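# Retract a sealant gun's rod by pressing its plate

## Task

Slide the sealant gun's rod fully to its rearmost position; it can only move back while the little thumb plate mounted on it behind the handle is held pushed toward the gun's nose. The gun must never go into or over the marked areas around either arm's base, must end up sitting on the table and not on any other object, and the rod must stay retracted on its own once the robot lets go. Release the gun, move the grippers away, and then declare that you are finished, or the task counts as failed.

## Robot and tools

Robot: two arms, left_arm and right_arm, each with a two-finger gripper. Poses in results are given in one shared scene frame: origin on the table surface midway between the arms, +x pointing out over the table, +z up, and left_arm sitting on the +y side. The arm names do not correspond to the left or right of any picture. Printed hand positions can be somewhat wrong, more so when an arm reaches far.

Gripper axes: fingers extend along the gripper's own +z, and they close and open along its y. The reported end_effector_position is the spot between the finger pads, roughly 1 cm short of the tips.

execute_actions takes "actions", a list holding at most one item, plus optional "pictures" (true/false). An empty list only fetches the current state. An item with "rows" (1 to 15 rows) and "steps" (at most 15, default 15) runs that many control steps of 1/30 s each; row i is used on step i and the final row is reused if steps outnumber rows. An item with only "steps" (up to 300) is a wait counted from the previous result, including your thinking time. A refused call does nothing to the robot.

Every row, and the "target" of move, is a single list of 14 numbers covering both arms, each in [-1, 1]: left_arm dx, dy, dz, rx, ry, rz, opening, then right_arm in the same seven-number order. dx..rz are offsets, not poses: they are expressed in that gripper's own axes and measured from the gripper pose printed in the latest result that showed it (before any such result, or for later calls within the same reply, from wherever the robot is when the call begins). Every row counts from that same reference, not from the row before it. Scale: 1.0 equals 0.6 m of travel or 180 degrees; rx, ry, rz together form one rotation vector. So all zeros means return to the reference pose, not stay still. Opening is absolute, not an offset: +1 is fully open (0.094 m), -1 is shut.

move(target, speed) drives each gripper in a straight line toward its offset target; both paths finish together, lasting 0.5 to 10 s (cut off at 10 s). speed is the top path speed in m/s, 0.002 to 0.5, default 0.25; rotation is limited to twice that in rad/s. Openings are sent when the move starts. Paths ignore obstacles and the other arm, grippers may lag, wander or overshoot speed (especially with the arm nearly straight). Faster contact hits harder, and aiming further past a contact presses harder. The result adds a "move:" line with an ending (done, off_target, moving, held, fault) and any limits (paced = the sent pose was clipped; held = a check blocked some steps, after which the arm may jump faster), plus each gripper's remaining distance to its target. If only one arm is named, the other finished fine.

wait(seconds), 0 to 10, lets time pass without new commands. zoom_image(camera, region) enlarges a pixel box [x0, y0, x1, y1] (at most 504x504) of the latest image from cam_high, cam_low, cam_left_wrist or cam_right_wrist, each 504x504 with (0,0) top-left. finished_scene(scene) ends the current scene, passing its number; it cannot be undone and reports whether the task succeeded. Replying without any tool call ends everything.

Control behaviour: each step the commanded pose is clamped to within 70 mm and 16 degrees of the measured pose, and damped inverse kinematics favours position over orientation. After an action ends, an arm continues only to its last clamped pose, so distant targets need several calls; read the result and command the remainder. Joint friction may leave a gripper up to about 31 mm off, and tiny commands may produce no motion. A "Hand target" line shows what each arm is currently driving toward. Joint limits (rad), base to hand: waist -2.618 to 3.054, shoulder 0.000 to 3.142, elbow 0.000 to 3.142, wrist pitch -1.571 to 1.571, wrist yaw -1.571 to 1.571, wrist roll -2.094 to 2.094. To keep one arm still, send its offset back to its desired pose in a reply's first call and zeros afterward, always with its intended opening.

Result lines: the state line lists each gripper's position (m) and quaternion wxyz. grip_measured is the measured finger opening on the command scale (the last joint value is the opening in metres); readings may be off by about 1 mm per gripper. To grip firmly, command about 0.03 below grip_measured; closer values grip more gently. Finger force tops out near 50 to 62 N per pad, less for parts under about 2 mm thick. "pose unreachable" means a clearance check altered or blocked an arm's command; HELD marks steps where your row was not (fully) sent. MOTOR HOT appears from 75 °C; OVER-TEMPERATURE FAULT means an arm was stopped (at 90 °C for 10 s; at 100 °C the arm goes limp and drops). Holding loads, even while you think, heats motors, and the simulation keeps running during your replies.

Avoid: arms colliding or pressing each other, knocking or placing anything off the table, moving the gun into or above the base zones, leaving it on other objects, dropping, slipping, slamming or shoving hard. Objects may occasionally get a small random push. Finish by opening the grippers, backing away, then calling finished_scene.

Each tool is called after "Emit:" as name(argument=value, ...), one argument or row to a line, values as JSON.

## Session

Emit:
execute_actions(
  actions=[],
)

Scene clock: 0.00 s of 4150.00 s.
left_arm: end_effector_position=(+0.4536, +0.0401, +0.1650) grip_measured=+1.000 end_effector_quat_wxyz=(+0.475, +0.796, +0.328, +0.181) | right_arm: end_effector_position=(+0.4056, -0.4671, +0.1182) grip_measured=+1.000 end_effector_quat_wxyz=(+0.311, +0.154, +0.857, -0.380)
Joint positions: left_arm=[-0.589  2.003  1.493 -0.027  0.333  1.735  0.094] | right_arm=[-0.335  1.829  1.139 -0.085  0.737 -0.125  0.094]
Joint velocities: left_arm=[ 0.002  0.002 -0.017  0.051  0.022 -0.022  0.   ] | right_arm=[-0.012  0.002 -0.007 -0.051  0.007  0.007  0.   ]
Hand target (left_arm): +0.454, +0.040, +0.165; +0.475, +0.796, +0.328, +0.181
Hand target (right_arm): +0.406, -0.467, +0.118; +0.311, +0.154, +0.857, -0.380

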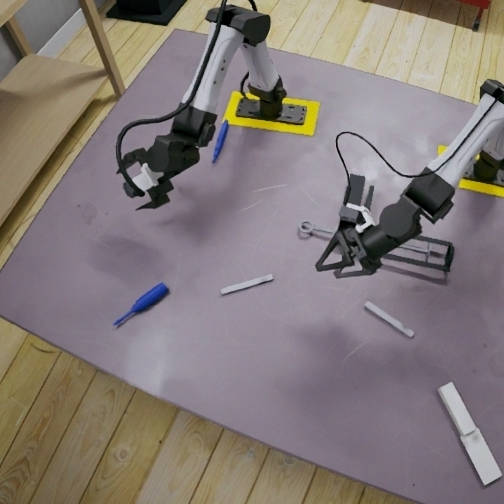

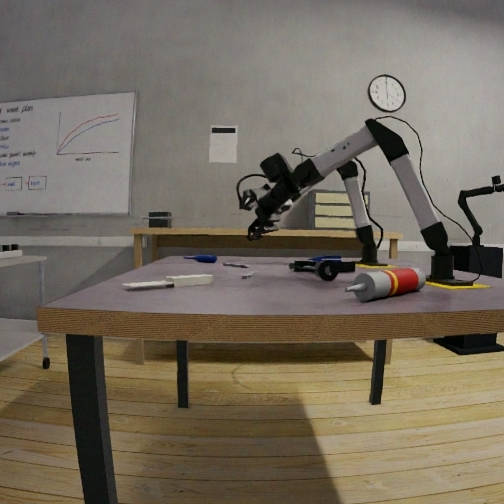

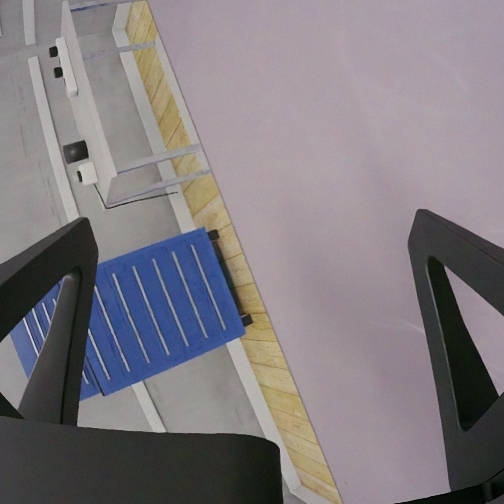

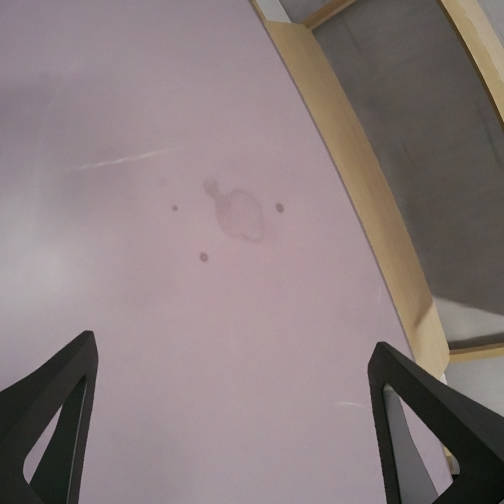

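Emit:
zoom_image(
  camera="cam_high",
  region=[280, 150, 480, 300],
)

Emit:
zoom_image(
  camera="cam_low",
  region=[260, 230, 420, 300],
)

Region (280, 150, 480, 300) of cam_high's 504x504 image, scaled by 2.520, with more detail than that image has; it fills the top 378 rows of this view, and the rest is white.

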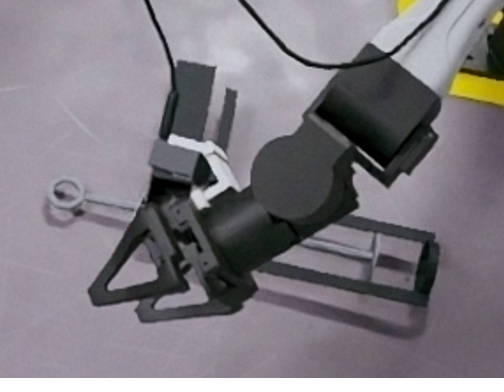

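Region (260, 230, 420, 300) of cam_low's 504x504 image, scaled by 3.150, with more detail than that image has; it fills the top 220 rows of this view, and the rest is white.

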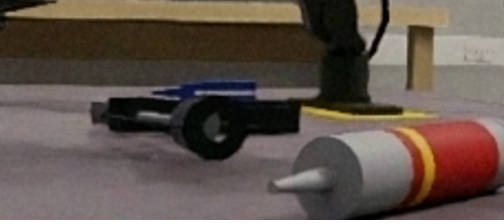

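Emit:
move(
  target=[-0.235,-0.044,-0.259,0.151,0.396,-0.663,1, 0.158,0.064,-0.532,-0.2545,0.2083,-0.1031,1],
  speed=0.35,
)

Scene clock: 47.97 s of 4150.00 s.
left_arm: end_effector_position=(+0.2553, +0.0453, +0.2206) grip_measured=+1.000 end_effector_quat_wxyz=(+0.086, +0.016, +0.993, -0.074) | right_arm: end_effector_position=(+0.2243, -0.2067, +0.1943) grip_measured=+1.000 end_effector_quat_wxyz=(+0.017, -0.001, +1.000, -0.002)
Joint positions: left_arm=[-0.921  2.019  2.224 -1.55  -0.009 -0.733  0.094] | right_arm=[ 0.117  1.54   1.55  -1.551  0.015  0.292  0.094]
Joint velocities: left_arm=[ 0.012  0.017  0.002  0.007 -0.007 -0.066  0.   ] | right_arm=[-0.002  0.007 -0.002 -0.007 -0.081 -0.007  0.   ]
Hand target (left_arm): +0.252, +0.051, +0.222; +0.079, +0.008, +0.994, -0.075
Hand target (right_arm): +0.220, -0.203, +0.200; +0.022, -0.004, +1.000, +0.003
Off the commanded pose (left_arm): 0.007 m, 13 deg.
Off the commanded pose (right_arm): 0.010 m, 2 deg.
joint sent to its limit (left arm) — the command would take joint 4 (wrist pitch) past its lower limit, so that joint was sent only as far as its limit.
joint sent to its limit (right arm) — the command would take joint 4 (wrist pitch) past its lower limit, so that joint was sent only as far as its limit.
After step 90, 40.73 s passed at rest.
move: off_target (left_arm)

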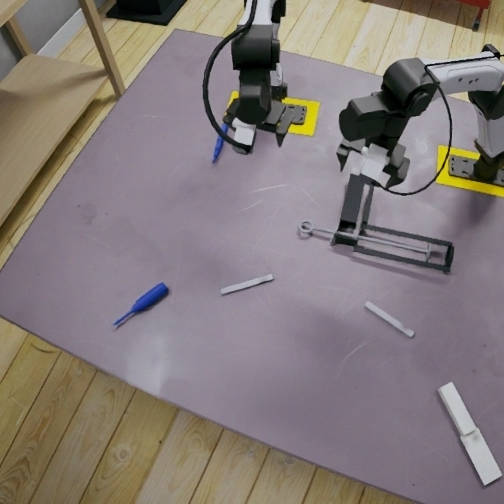

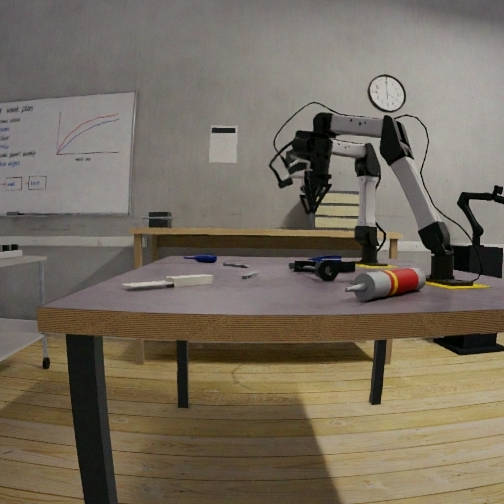

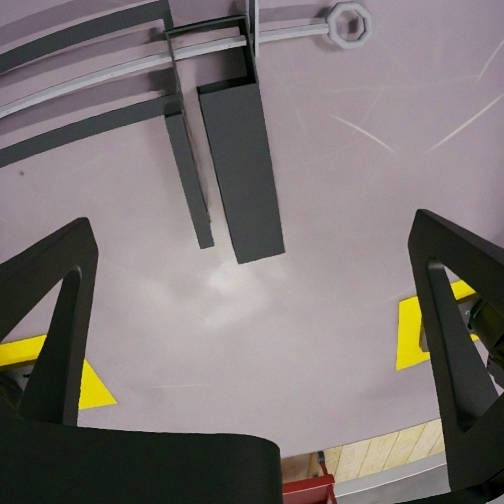

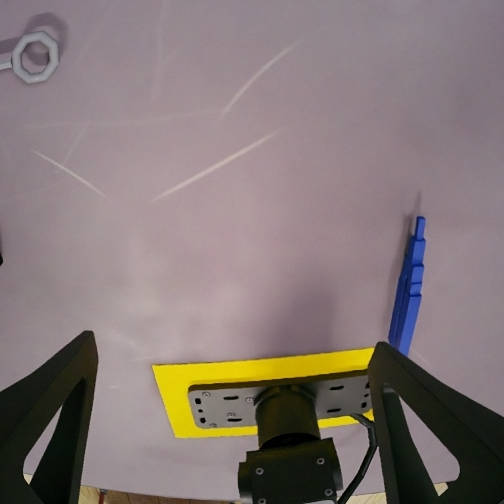

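Emit:
zoom_image(
  camera="cam_high",
  region=[290, 180, 400, 270],
)

Emit:
zoom_image(
  camera="cam_left_wrist",
  region=[140, 0, 400, 140],
)

Region (290, 180, 400, 270) of cam_high's 504x504 image, scaled by 4.582, with more detail than that image has; it fills the top 412 rows of this view, and the rest is white.

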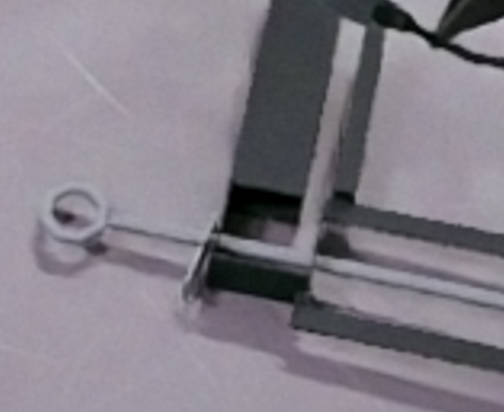

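Region (140, 0, 400, 140) of cam_left_wrist's 504x504 image, scaled by 1.938, with more detail than that image has; it fills the top 271 rows of this view, and the rest is white.

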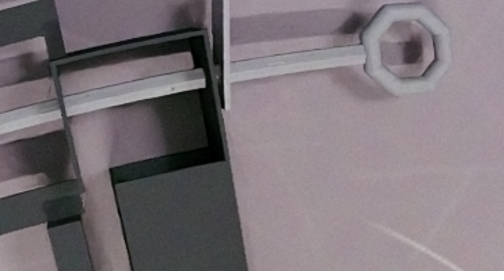

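Emit:
move(
  target=[-0.117,0.001,0.157,-0.047,0.055,-0.01,1, -0.127,0,0.075,0,0.011,0,1],
)

Scene clock: 76.23 s of 4150.00 s.
left_arm: end_effector_position=(+0.3363, +0.0318, +0.1339) grip_measured=+1.000 end_effector_quat_wxyz=(+0.055, -0.001, +0.998, -0.040) | right_arm: end_effector_position=(+0.2939, -0.2056, +0.1488) grip_measured=+1.000 end_effector_quat_wxyz=(-0.010, -0.003, +1.000, -0.009)
Joint positions: left_arm=[-0.824  2.417  2.538 -1.555 -0.005 -0.672  0.094] | right_arm=[ 0.058  1.825  1.686 -1.456  0.012  0.228  0.094]
Joint velocities: left_arm=[ 0.002 -0.002  0.002 -0.022 -0.022 -0.007  0.   ] | right_arm=[-0.022  0.002 -0.002 -0.051 -0.007 -0.066  0.   ]
Hand target (left_arm): +0.338, +0.031, +0.138; +0.059, +0.001, +0.997, -0.046
Hand target (right_arm): +0.301, -0.206, +0.152; -0.001, -0.001, +1.000, -0.003
Off the commanded pose (left_arm): 0.008 m, 8 deg.
Off the commanded pose (right_arm): 0.009 m, 1 deg.
joint sent to its limit (left arm) — the command would take joint 4 (wrist pitch) past its lower limit, so that joint was sent only as far as its limit.
After step 90, 24.23 s passed at rest.
move: off_target (left_arm)

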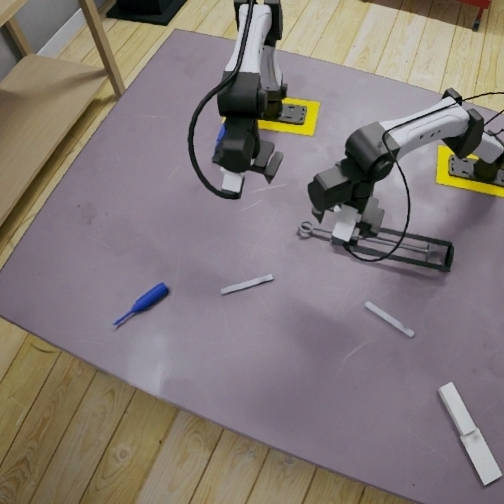

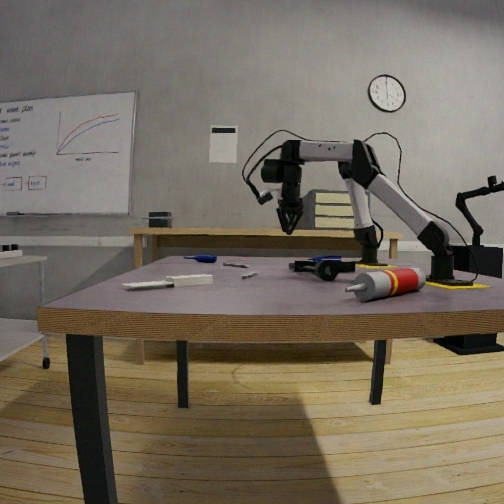

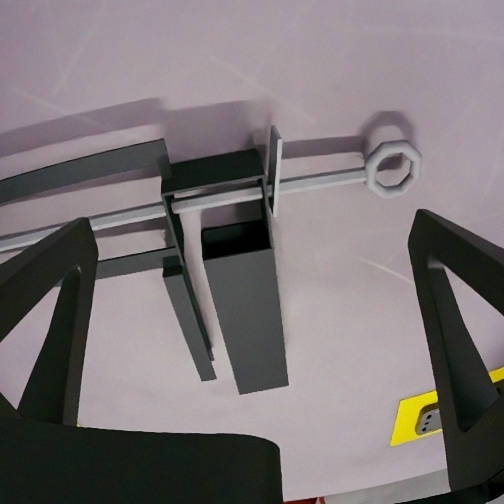

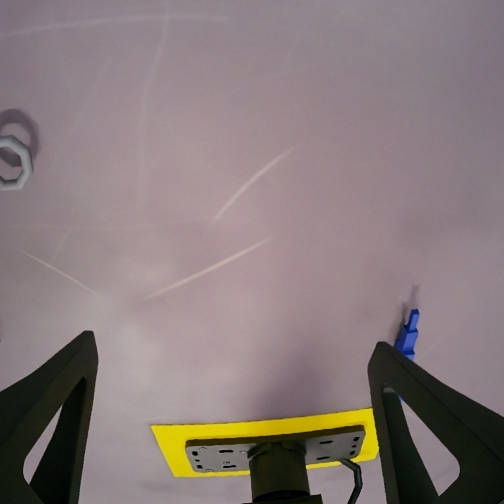

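Emit:
zoom_image(
  camera="cam_low",
  region=[240, 170, 360, 290],
)

Emit:
zoom_image(
  camera="cam_left_wrist",
  region=[140, 100, 340, 280],
)

Region (240, 170, 360, 290) of cam_low's 504x504 image, scaled by 4.200, with more detail than that image has.

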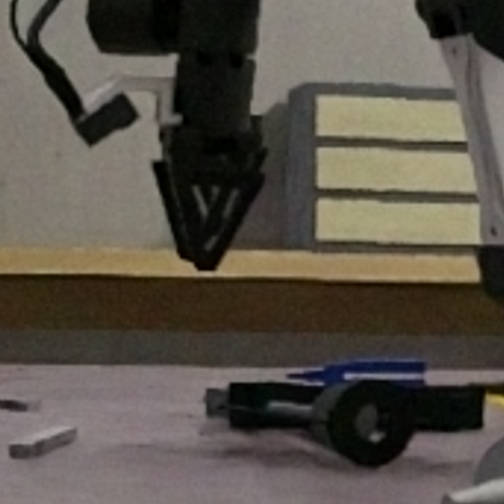

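Region (140, 100, 340, 280) of cam_left_wrist's 504x504 image, scaled by 2.520, with more detail than that image has; it fills the top 454 rows of this view, and the rest is white.

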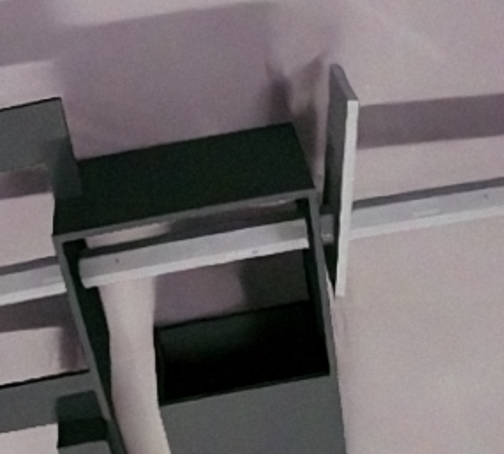

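Emit:
move(
  target=[0.054,-0.012,0.094,-0.025,0.035,-0.056,-0.15, 0,0,0,0,0,0,1],
  speed=0.15,
)

Scene clock: 159.00 s of 4150.00 s.
left_arm: end_effector_position=(+0.3132, +0.0223, +0.0857) grip_measured=-0.148 end_effector_quat_wxyz=(+0.006, -0.087, +0.996, -0.010) | right_arm: end_effector_position=(+0.2939, -0.2056, +0.1488) grip_measured=+1.000 end_effector_quat_wxyz=(-0.010, -0.003, +1.000, -0.008)
Joint positions: left_arm=[-0.866  2.442  2.393 -1.498  0.006 -0.885  0.04 ] | right_arm=[ 0.058  1.825  1.686 -1.456  0.011  0.228  0.094]
Joint velocities: left_arm=[ 0.007 -0.032  0.002  0.037 -0.007 -0.051 -0.001] | right_arm=[-0.007 -0.017 -0.007 -0.022 -0.051 -0.037  0.   ]
Hand target (left_arm): +0.309, +0.019, +0.075; -0.004, -0.088, +0.996, -0.006
Hand target (right_arm): +0.294, -0.206, +0.149; -0.010, -0.003, +1.000, -0.008
Off the commanded pose (left_arm): 0.011 m, 1 deg.
Off the commanded pose (right_arm): 0.000 m, 0 deg.
After step 90, 78.53 s passed at rest.
move: off_target (left_arm)

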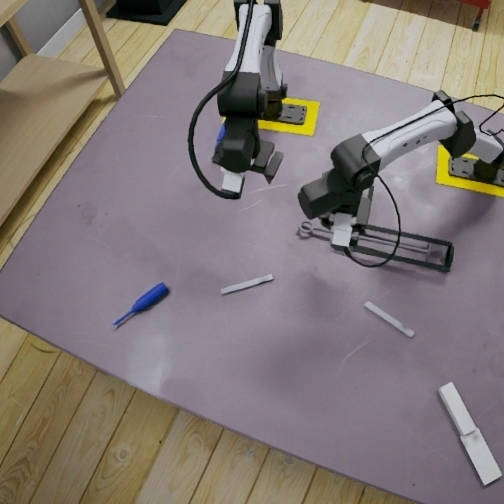

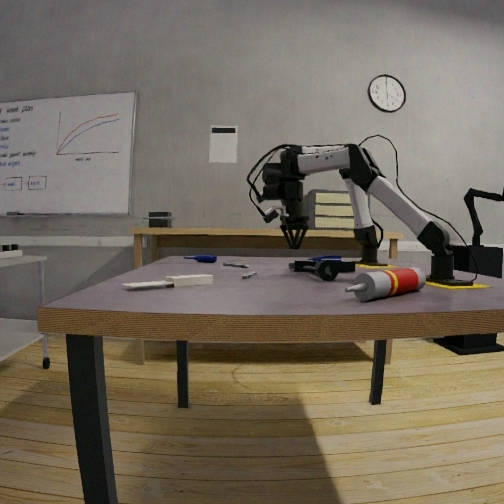

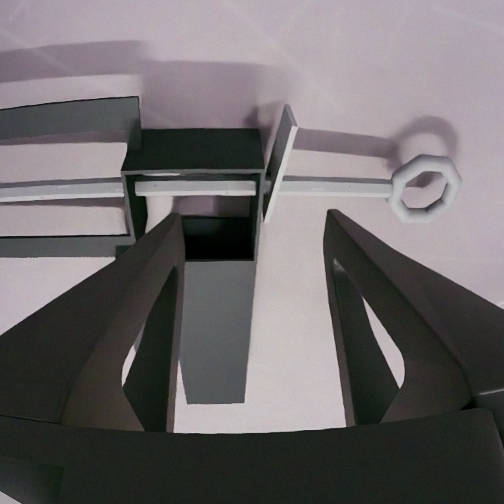

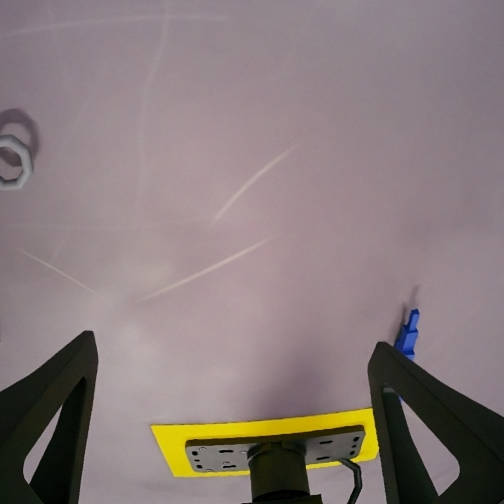

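Emit:
zoom_image(
  camera="cam_low",
  region=[270, 210, 350, 290],
)

Region (270, 210, 350, 290) of cam_low's 504x504 image, scaled by 6.300, with more detail than that image has.

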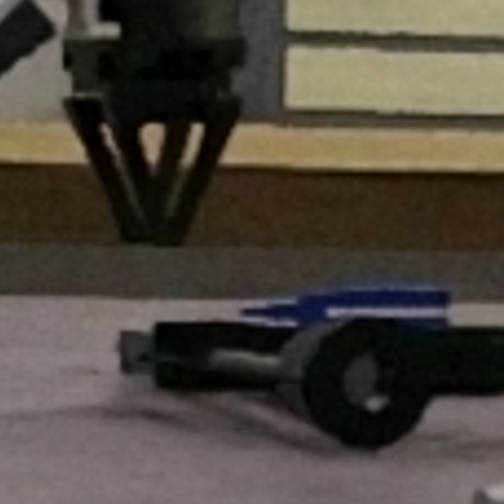

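Emit:
move(
  target=[0.028,-0.01,0.06,-0.006,0.004,0.005,-0.15, 0,0,0,0,0,0,1],
  speed=0.08,
)

Scene clock: 180.23 s of 4150.00 s.
left_arm: end_effector_position=(+0.2995, +0.0139, +0.0445) grip_measured=-0.148 end_effector_quat_wxyz=(-0.007, -0.078, +0.997, +0.003) | right_arm: end_effector_position=(+0.2939, -0.2056, +0.1488) grip_measured=+1.000 end_effector_quat_wxyz=(-0.010, -0.003, +1.000, -0.008)
Joint positions: left_arm=[-0.899  2.442  2.228 -1.371  0.006 -0.901  0.04 ] | right_arm=[ 0.058  1.825  1.686 -1.456  0.011  0.228  0.094]
Joint velocities: left_arm=[-0.012 -0.022  0.007  0.007  0.037  0.037 -0.002] | right_arm=[-0.002 -0.002  0.002  0.051  0.007 -0.051  0.   ]
Hand target (left_arm): +0.298, +0.012, +0.050; -0.001, -0.079, +0.997, -0.002
Hand target (right_arm): +0.294, -0.206, +0.149; -0.010, -0.003, +1.000, -0.008
Off the commanded pose (left_arm): 0.005 m, 1 deg.
Off the commanded pose (right_arm): 0.000 m, 0 deg.
After step 90, 17.20 s passed at rest.
move: done

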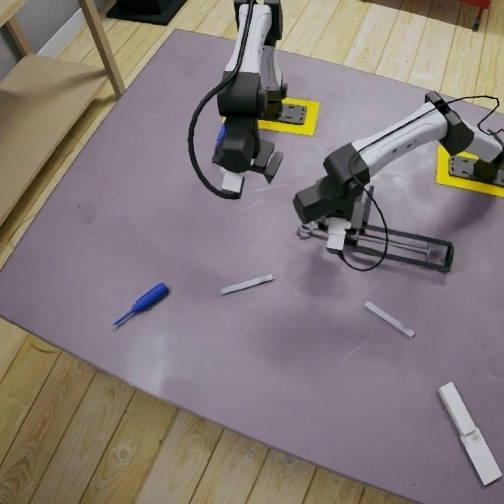

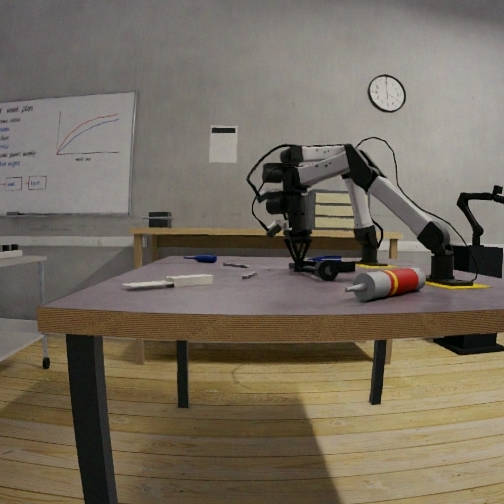

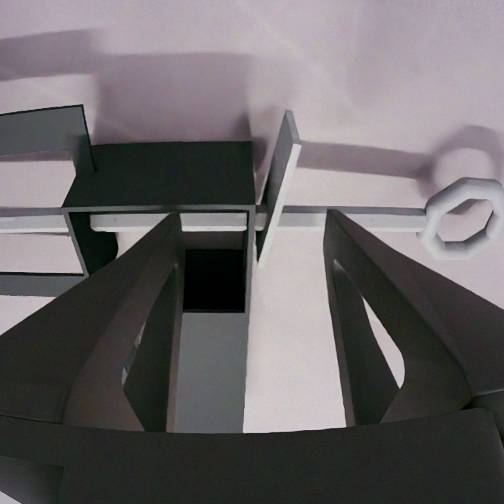

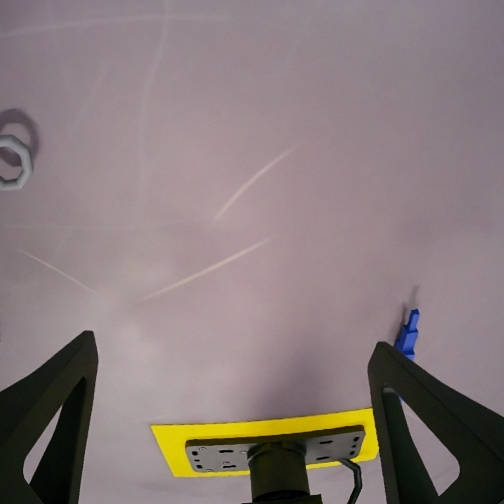

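Emit:
move(
  target=[0.01,0,0.017,0,0,0,-0.4, 0,0,0,0,0,0,1],
  speed=0.03,
)

Scene clock: 188.37 s of 4150.00 s.
left_arm: end_effector_position=(+0.2977, +0.0156, +0.0368) grip_measured=-0.398 end_effector_quat_wxyz=(-0.007, -0.080, +0.997, +0.004) | right_arm: end_effector_position=(+0.2939, -0.2056, +0.1488) grip_measured=+1.000 end_effector_quat_wxyz=(-0.010, -0.003, +1.000, -0.008)
Joint positions: left_arm=[-0.899  2.43   2.176 -1.333  0.006 -0.904  0.028] | right_arm=[ 0.058  1.825  1.686 -1.456  0.011  0.228  0.094]
Joint velocities: left_arm=[ 0.002  0.002 -0.027 -0.037 -0.037 -0.007  0.001] | right_arm=[-0.002  0.007 -0.002 -0.007 -0.007  0.081  0.   ]
Hand target (left_arm): +0.293, +0.013, +0.035; -0.007, -0.078, +0.997, +0.003
Hand target (right_arm): +0.294, -0.206, +0.149; -0.010, -0.003, +1.000, -0.008
Off the commanded pose (left_arm): 0.006 m, 0 deg.
Off the commanded pose (right_arm): 0.000 m, 0 deg.
After step 90, 4.43 s passed at rest.
move: done

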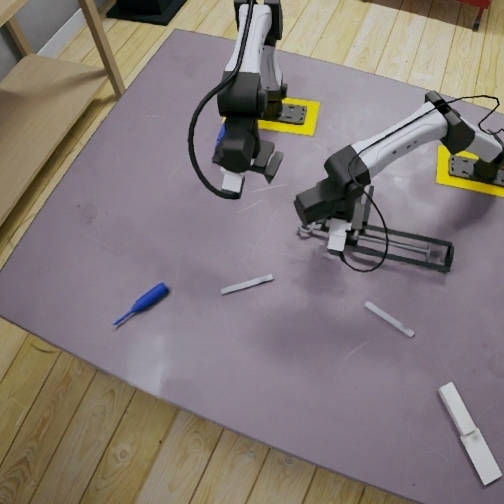

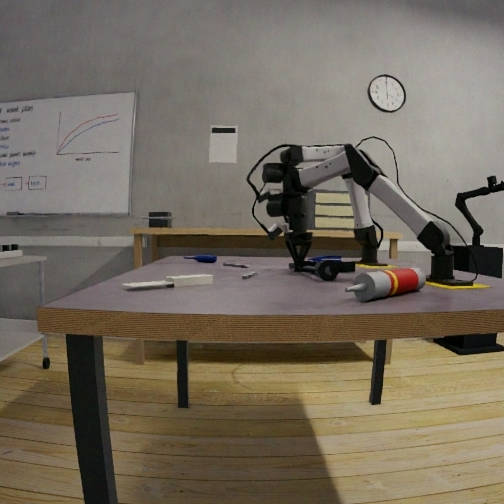

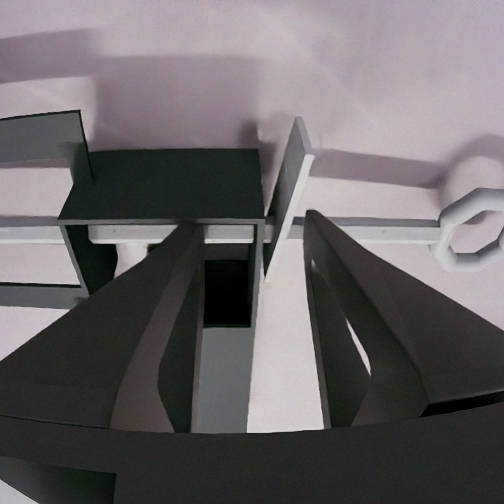

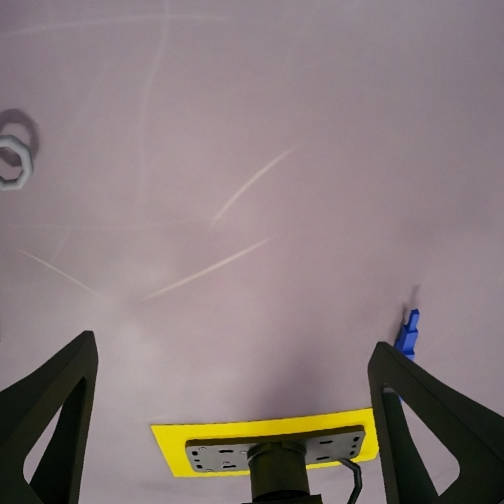

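Emit:
move(
  target=[0,0,0,0,0,0,-0.85, -0.035,0.143,0.148,-0.2388,-0.2032,-0.512,0.4],
  speed=0.3,
)

Scene clock: 216.43 s of 4150.00 s.
left_arm: end_effector_position=(+0.2983, +0.0147, +0.0368) grip_measured=-0.845 end_effector_quat_wxyz=(-0.006, -0.078, +0.997, +0.002) | right_arm: end_effector_position=(+0.3057, -0.1173, +0.0573) grip_measured=+0.402 end_effector_quat_wxyz=(-0.257, +0.693, -0.590, -0.325)
Joint positions: left_arm=[-0.899  2.429  2.176 -1.328  0.006 -0.9    0.007] | right_arm=[-0.076  2.044  1.376 -1.013 -0.848 -1.681  0.066]
Joint velocities: left_arm=[-0.027  0.002 -0.002 -0.007 -0.125 -0.037 -0.   ] | right_arm=[ 0.017 -0.007  0.017  0.037 -0.037 -0.095 -0.001]
Hand target (left_arm): +0.298, +0.016, +0.037; -0.007, -0.080, +0.997, +0.004
Hand target (right_arm): +0.310, -0.119, +0.058; -0.259, +0.691, -0.590, -0.327
Off the commanded pose (left_arm): 0.001 m, 0 deg.
Off the commanded pose (right_arm): 0.008 m, 1 deg.
After step 90, 21.30 s passed at rest.
move: done

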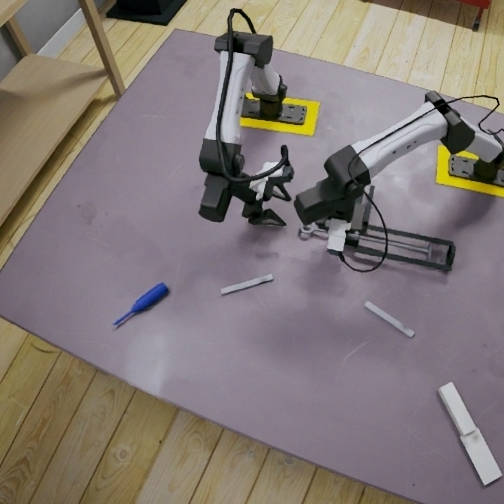

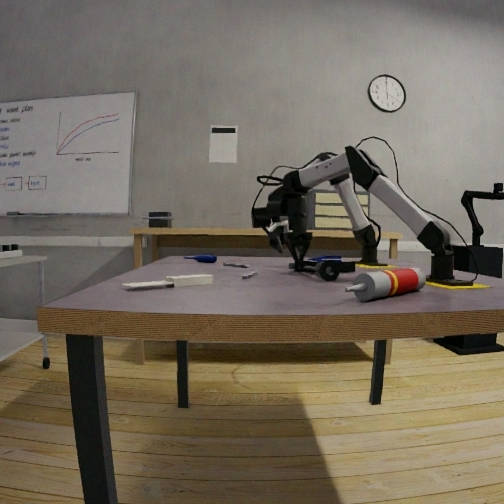

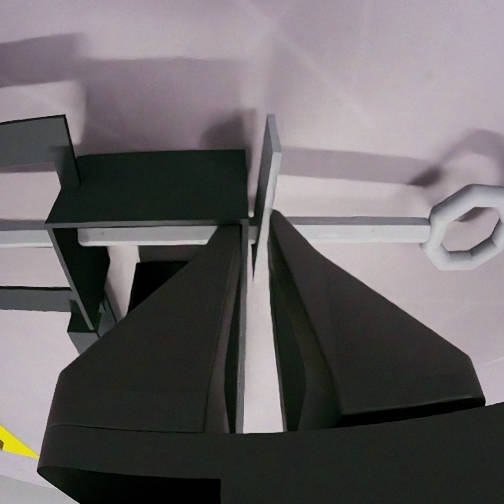

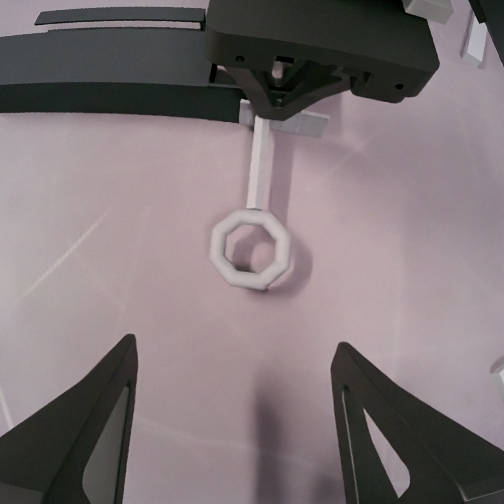

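Emit:
move(
  target=[0,0,0,0,0,0,-0.92, -0.017,-0.014,0.105,0,0,0,0.2],
  speed=0.08,
)

Scene clock: 234.00 s of 4150.00 s.
left_arm: end_effector_position=(+0.2982, +0.0158, +0.0368) grip_measured=-0.905 end_effector_quat_wxyz=(-0.006, -0.076, +0.997, +0.005) | right_arm: end_effector_position=(+0.3101, -0.0644, +0.0329) grip_measured=+0.202 end_effector_quat_wxyz=(-0.265, +0.695, -0.588, -0.317)
Joint positions: left_arm=[-0.899  2.429  2.176 -1.332  0.002 -0.897  0.004] | right_arm=[ 0.064  2.072  1.312 -0.731 -0.85  -1.459  0.056]
Joint velocities: left_arm=[ 0.002 -0.002 -0.032  0.095  0.022 -0.007  0.   ] | right_arm=[ 0.012 -0.012  0.007  0.125  0.051 -0.022 -0.001]
Hand target (left_arm): +0.298, +0.015, +0.037; -0.006, -0.078, +0.997, +0.002
Hand target (right_arm): +0.304, -0.063, +0.024; -0.257, +0.693, -0.590, -0.324
Off the commanded pose (left_arm): 0.001 m, 0 deg.
Off the commanded pose (right_arm): 0.012 m, 1 deg.
After step 90, 13.20 s passed at rest.
move: off_target (right_arm)

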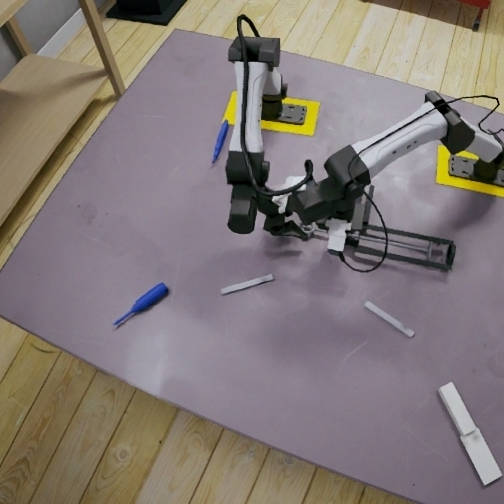

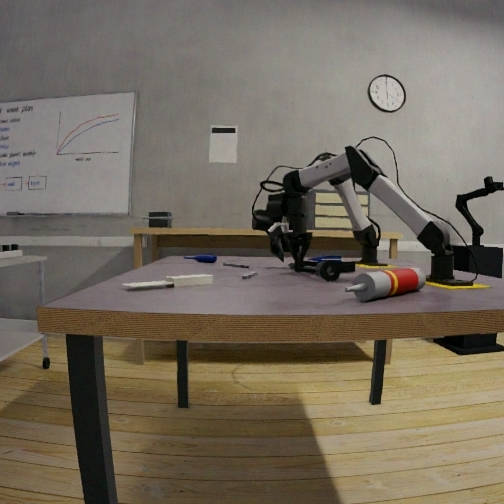

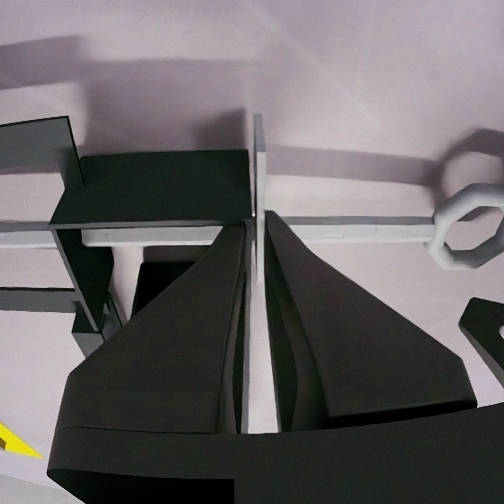

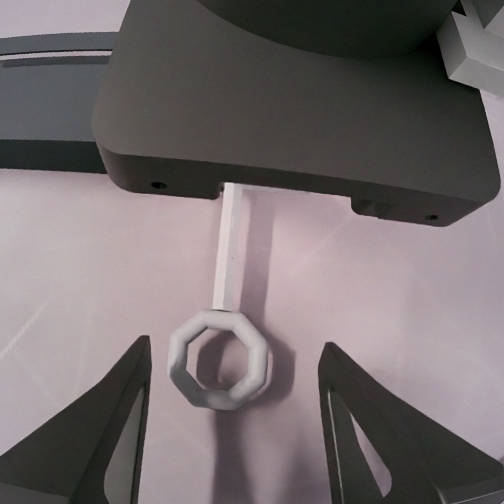

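Emit:
move(
  target=[0,0,0,0,0,0,-0.93, 0.02,0.02,0.024,0,0,0,0.2],
  speed=0.04,
)

Scene clock: 239.57 s of 4150.00 s.
left_arm: end_effector_position=(+0.2982, +0.0158, +0.0368) grip_measured=-0.911 end_effector_quat_wxyz=(-0.006, -0.075, +0.997, +0.005) | right_arm: end_effector_position=(+0.3021, -0.0664, +0.0175) grip_measured=+0.202 end_effector_quat_wxyz=(-0.267, +0.693, -0.590, -0.316)
Joint positions: left_arm=[-0.899  2.429  2.176 -1.332  0.002 -0.895  0.004] | right_arm=[ 0.064  2.072  1.24  -0.651 -0.85  -1.45   0.056]
Joint velocities: left_arm=[-0.022  0.002  0.007 -0.007 -0.007 -0.022 -0.   ] | right_arm=[-0.012 -0.007 -0.012  0.022 -0.037  0.081 -0.   ]
Hand target (left_arm): +0.298, +0.016, +0.037; -0.006, -0.076, +0.997, +0.004
Hand target (right_arm): +0.298, -0.063, +0.015; -0.265, +0.695, -0.588, -0.317
Off the commanded pose (left_arm): 0.000 m, 0 deg.
Off the commanded pose (right_arm): 0.006 m, 0 deg.
After step 90, 1.73 s passed at rest.
move: done

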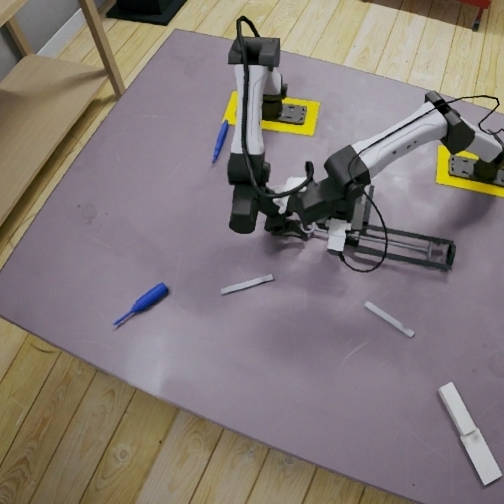

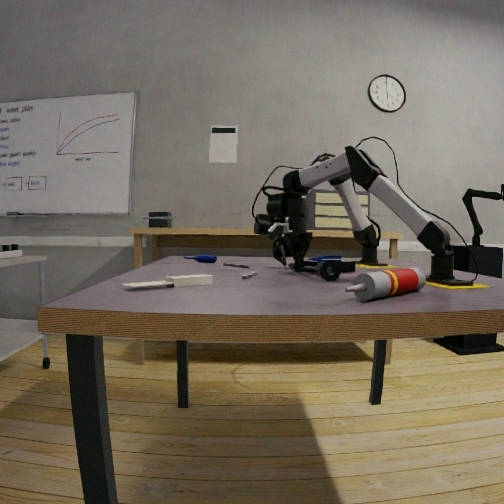

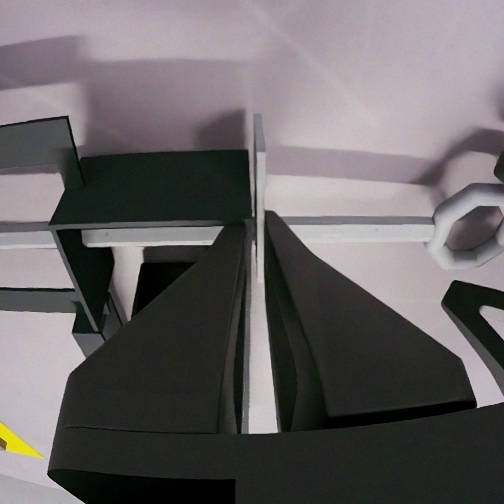

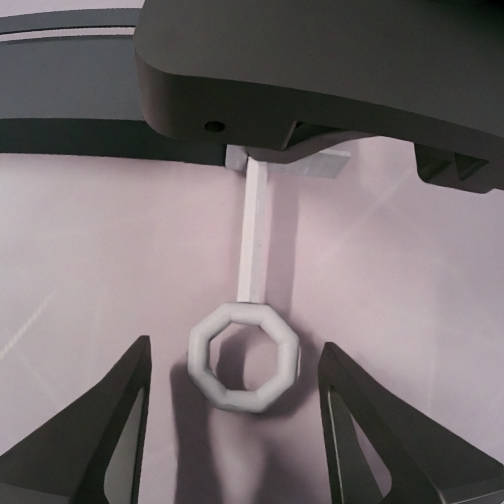

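Emit:
move(
  target=[0,0,0,0,0,0,-0.93, -0.016,-0.003,0.016,0,0,0,0.0],
  speed=0.04,
)

Emit:
move(
  target=[0,0,0,0,0,0,-0.93, 0,0,0,0,0,0,-0.35],
)

Scene clock: 246.20 s of 4150.00 s.
left_arm: end_effector_position=(+0.2982, +0.0158, +0.0368) grip_measured=-0.911 end_effector_quat_wxyz=(-0.006, -0.075, +0.997, +0.004) | right_arm: end_effector_position=(+0.3006, -0.0566, +0.0179) grip_measured=+0.002 end_effector_quat_wxyz=(-0.264, +0.690, -0.593, -0.320)
Joint positions: left_arm=[-0.899  2.429  2.176 -1.332  0.002 -0.893  0.004] | right_arm=[ 0.091  2.072  1.24  -0.628 -0.85  -1.403  0.047]
Joint velocities: left_arm=[ 0.002  0.012  0.002 -0.037  0.007  0.037 -0.001] | right_arm=[-0.012  0.012  0.002 -0.007  0.037 -0.022 -0.   ]
Hand target (left_arm): +0.298, +0.016, +0.037; -0.006, -0.075, +0.997, +0.004
Hand target (right_arm): +0.302, -0.053, +0.019; -0.267, +0.693, -0.590, -0.316
Off the commanded pose (left_arm): 0.000 m, 0 deg.
Off the commanded pose (right_arm): 0.004 m, 1 deg.
After step 90, 2.90 s passed at rest.
move: done

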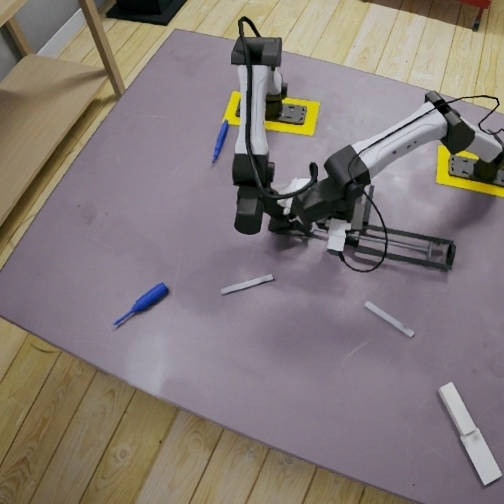

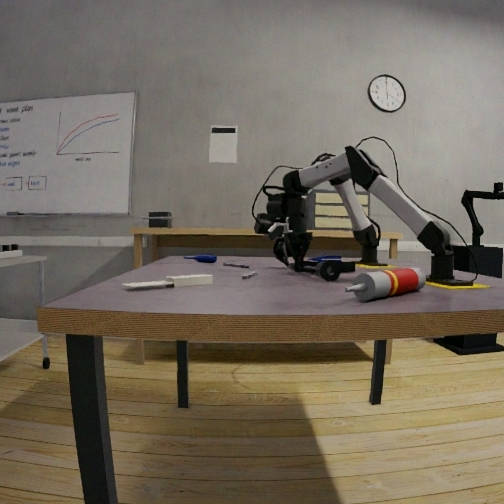

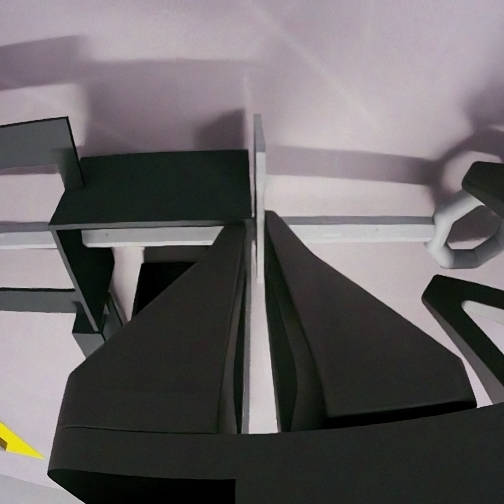

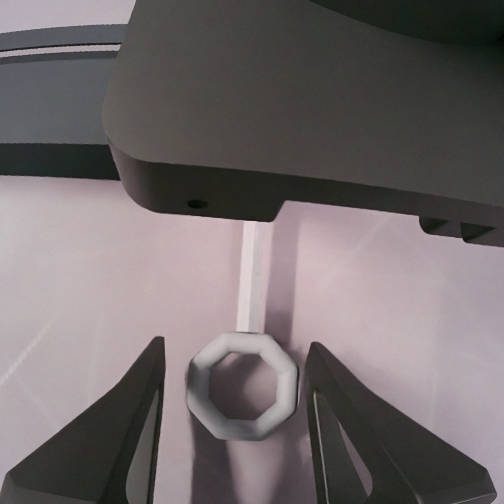

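Scene clock: 246.70 s of 4150.00 s.
left_arm: end_effector_position=(+0.2976, +0.0156, +0.0368) grip_measured=-0.911 end_effector_quat_wxyz=(-0.007, -0.073, +0.997, +0.004) | right_arm: end_effector_position=(+0.3016, -0.0566, +0.0177) grip_measured=-0.267 end_effector_quat_wxyz=(-0.265, +0.691, -0.593, -0.318)
Joint positions: left_arm=[-0.899  2.429  2.176 -1.333  0.005 -0.89   0.004] | right_arm=[ 0.091  2.072  1.24  -0.623 -0.847 -1.403  0.034]
Joint velocities: left_arm=[ 0.012  0.002 -0.007 -0.022 -0.007  0.022  0.   ] | right_arm=[-0.022 -0.002  0.002  0.051 -0.066  0.007 -0.   ]
Hand target (left_arm): +0.298, +0.016, +0.037; -0.006, -0.075, +0.997, +0.005
Hand target (right_arm): +0.301, -0.057, +0.018; -0.264, +0.690, -0.593, -0.320
Off the commanded pose (left_arm): 0.001 m, 0 deg.
Off the commanded pose (right_arm): 0.001 m, 0 deg.
move: done

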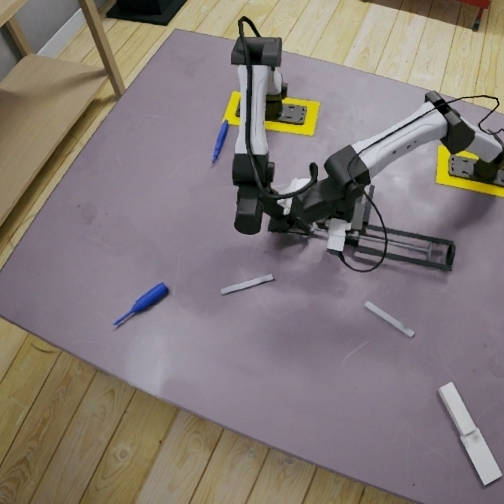

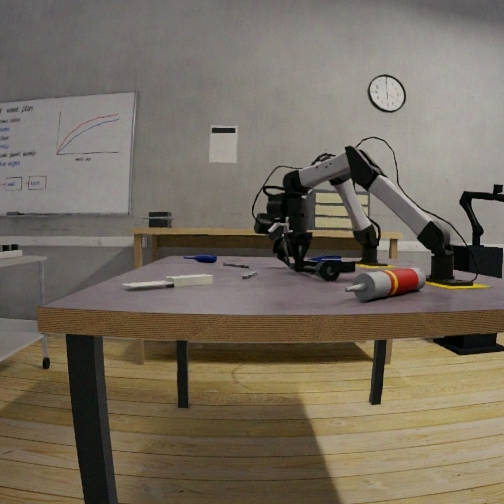

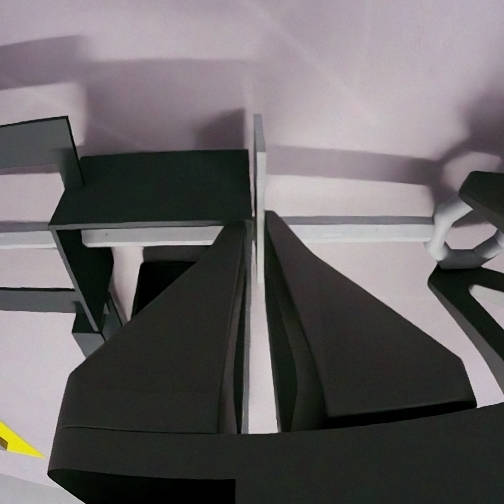

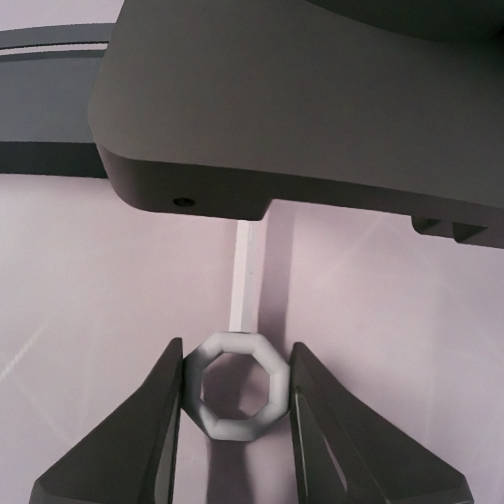

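Emit:
move(
  target=[0,0,0,0,0,0,-0.94, 0.144,0,-0.163,0,0,0,-0.31],
  speed=0.07,
)

Scene clock: 255.90 s of 4150.00 s.
left_arm: end_effector_position=(+0.3049, +0.0053, +0.0408) grip_measured=-0.914 end_effector_quat_wxyz=(+0.004, -0.077, +0.997, -0.020) | right_arm: end_effector_position=(+0.3191, -0.1850, +0.0171) grip_measured=-0.308 end_effector_quat_wxyz=(-0.269, +0.686, -0.595, -0.321)
Joint positions: left_arm=[-0.899  2.431  2.193 -1.3    0.022 -0.899  0.004] | right_arm=[-0.267  2.191  1.416 -1.076 -0.829 -1.927  0.033]
Joint velocities: left_arm=[-0.002 -0.017  0.002  0.051  0.007  0.007 -0.001] | right_arm=[-0.002  0.007  0.002 -0.022 -0.066 -0.095  0.   ]
Hand target (left_arm): +0.298, +0.015, +0.037; -0.007, -0.073, +0.997, +0.004
Hand target (right_arm): +0.321, -0.185, +0.016; -0.264, +0.691, -0.592, -0.320
Off the commanded pose (left_arm): 0.013 m, 3 deg.
Off the commanded pose (right_arm): 0.003 m, 1 deg.
After step 90, 3.83 s passed at rest.
move: off_target (left_arm)

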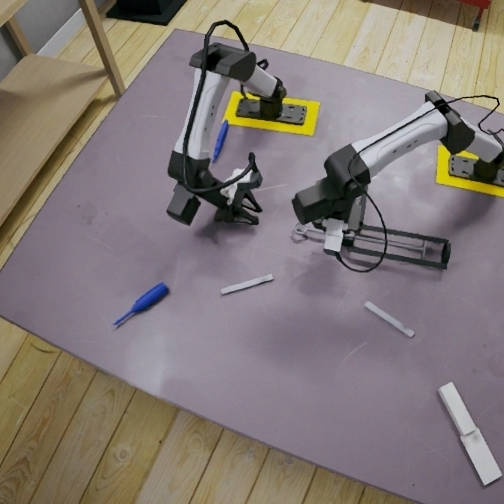

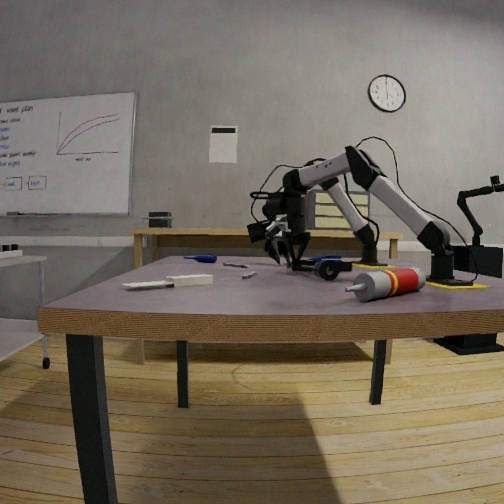

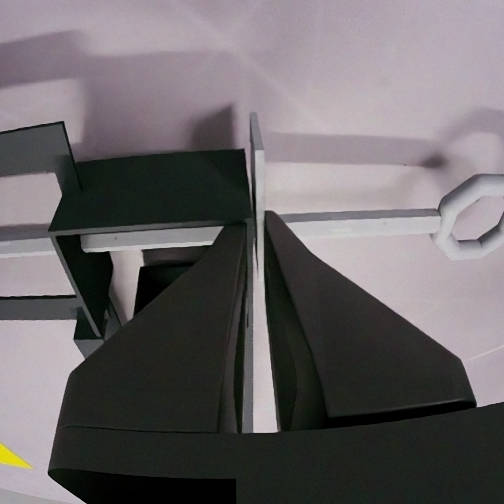

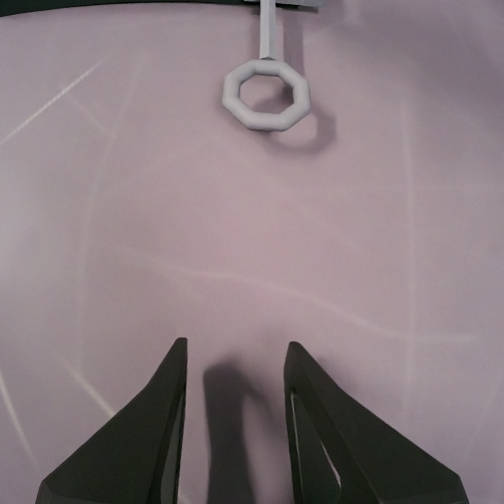

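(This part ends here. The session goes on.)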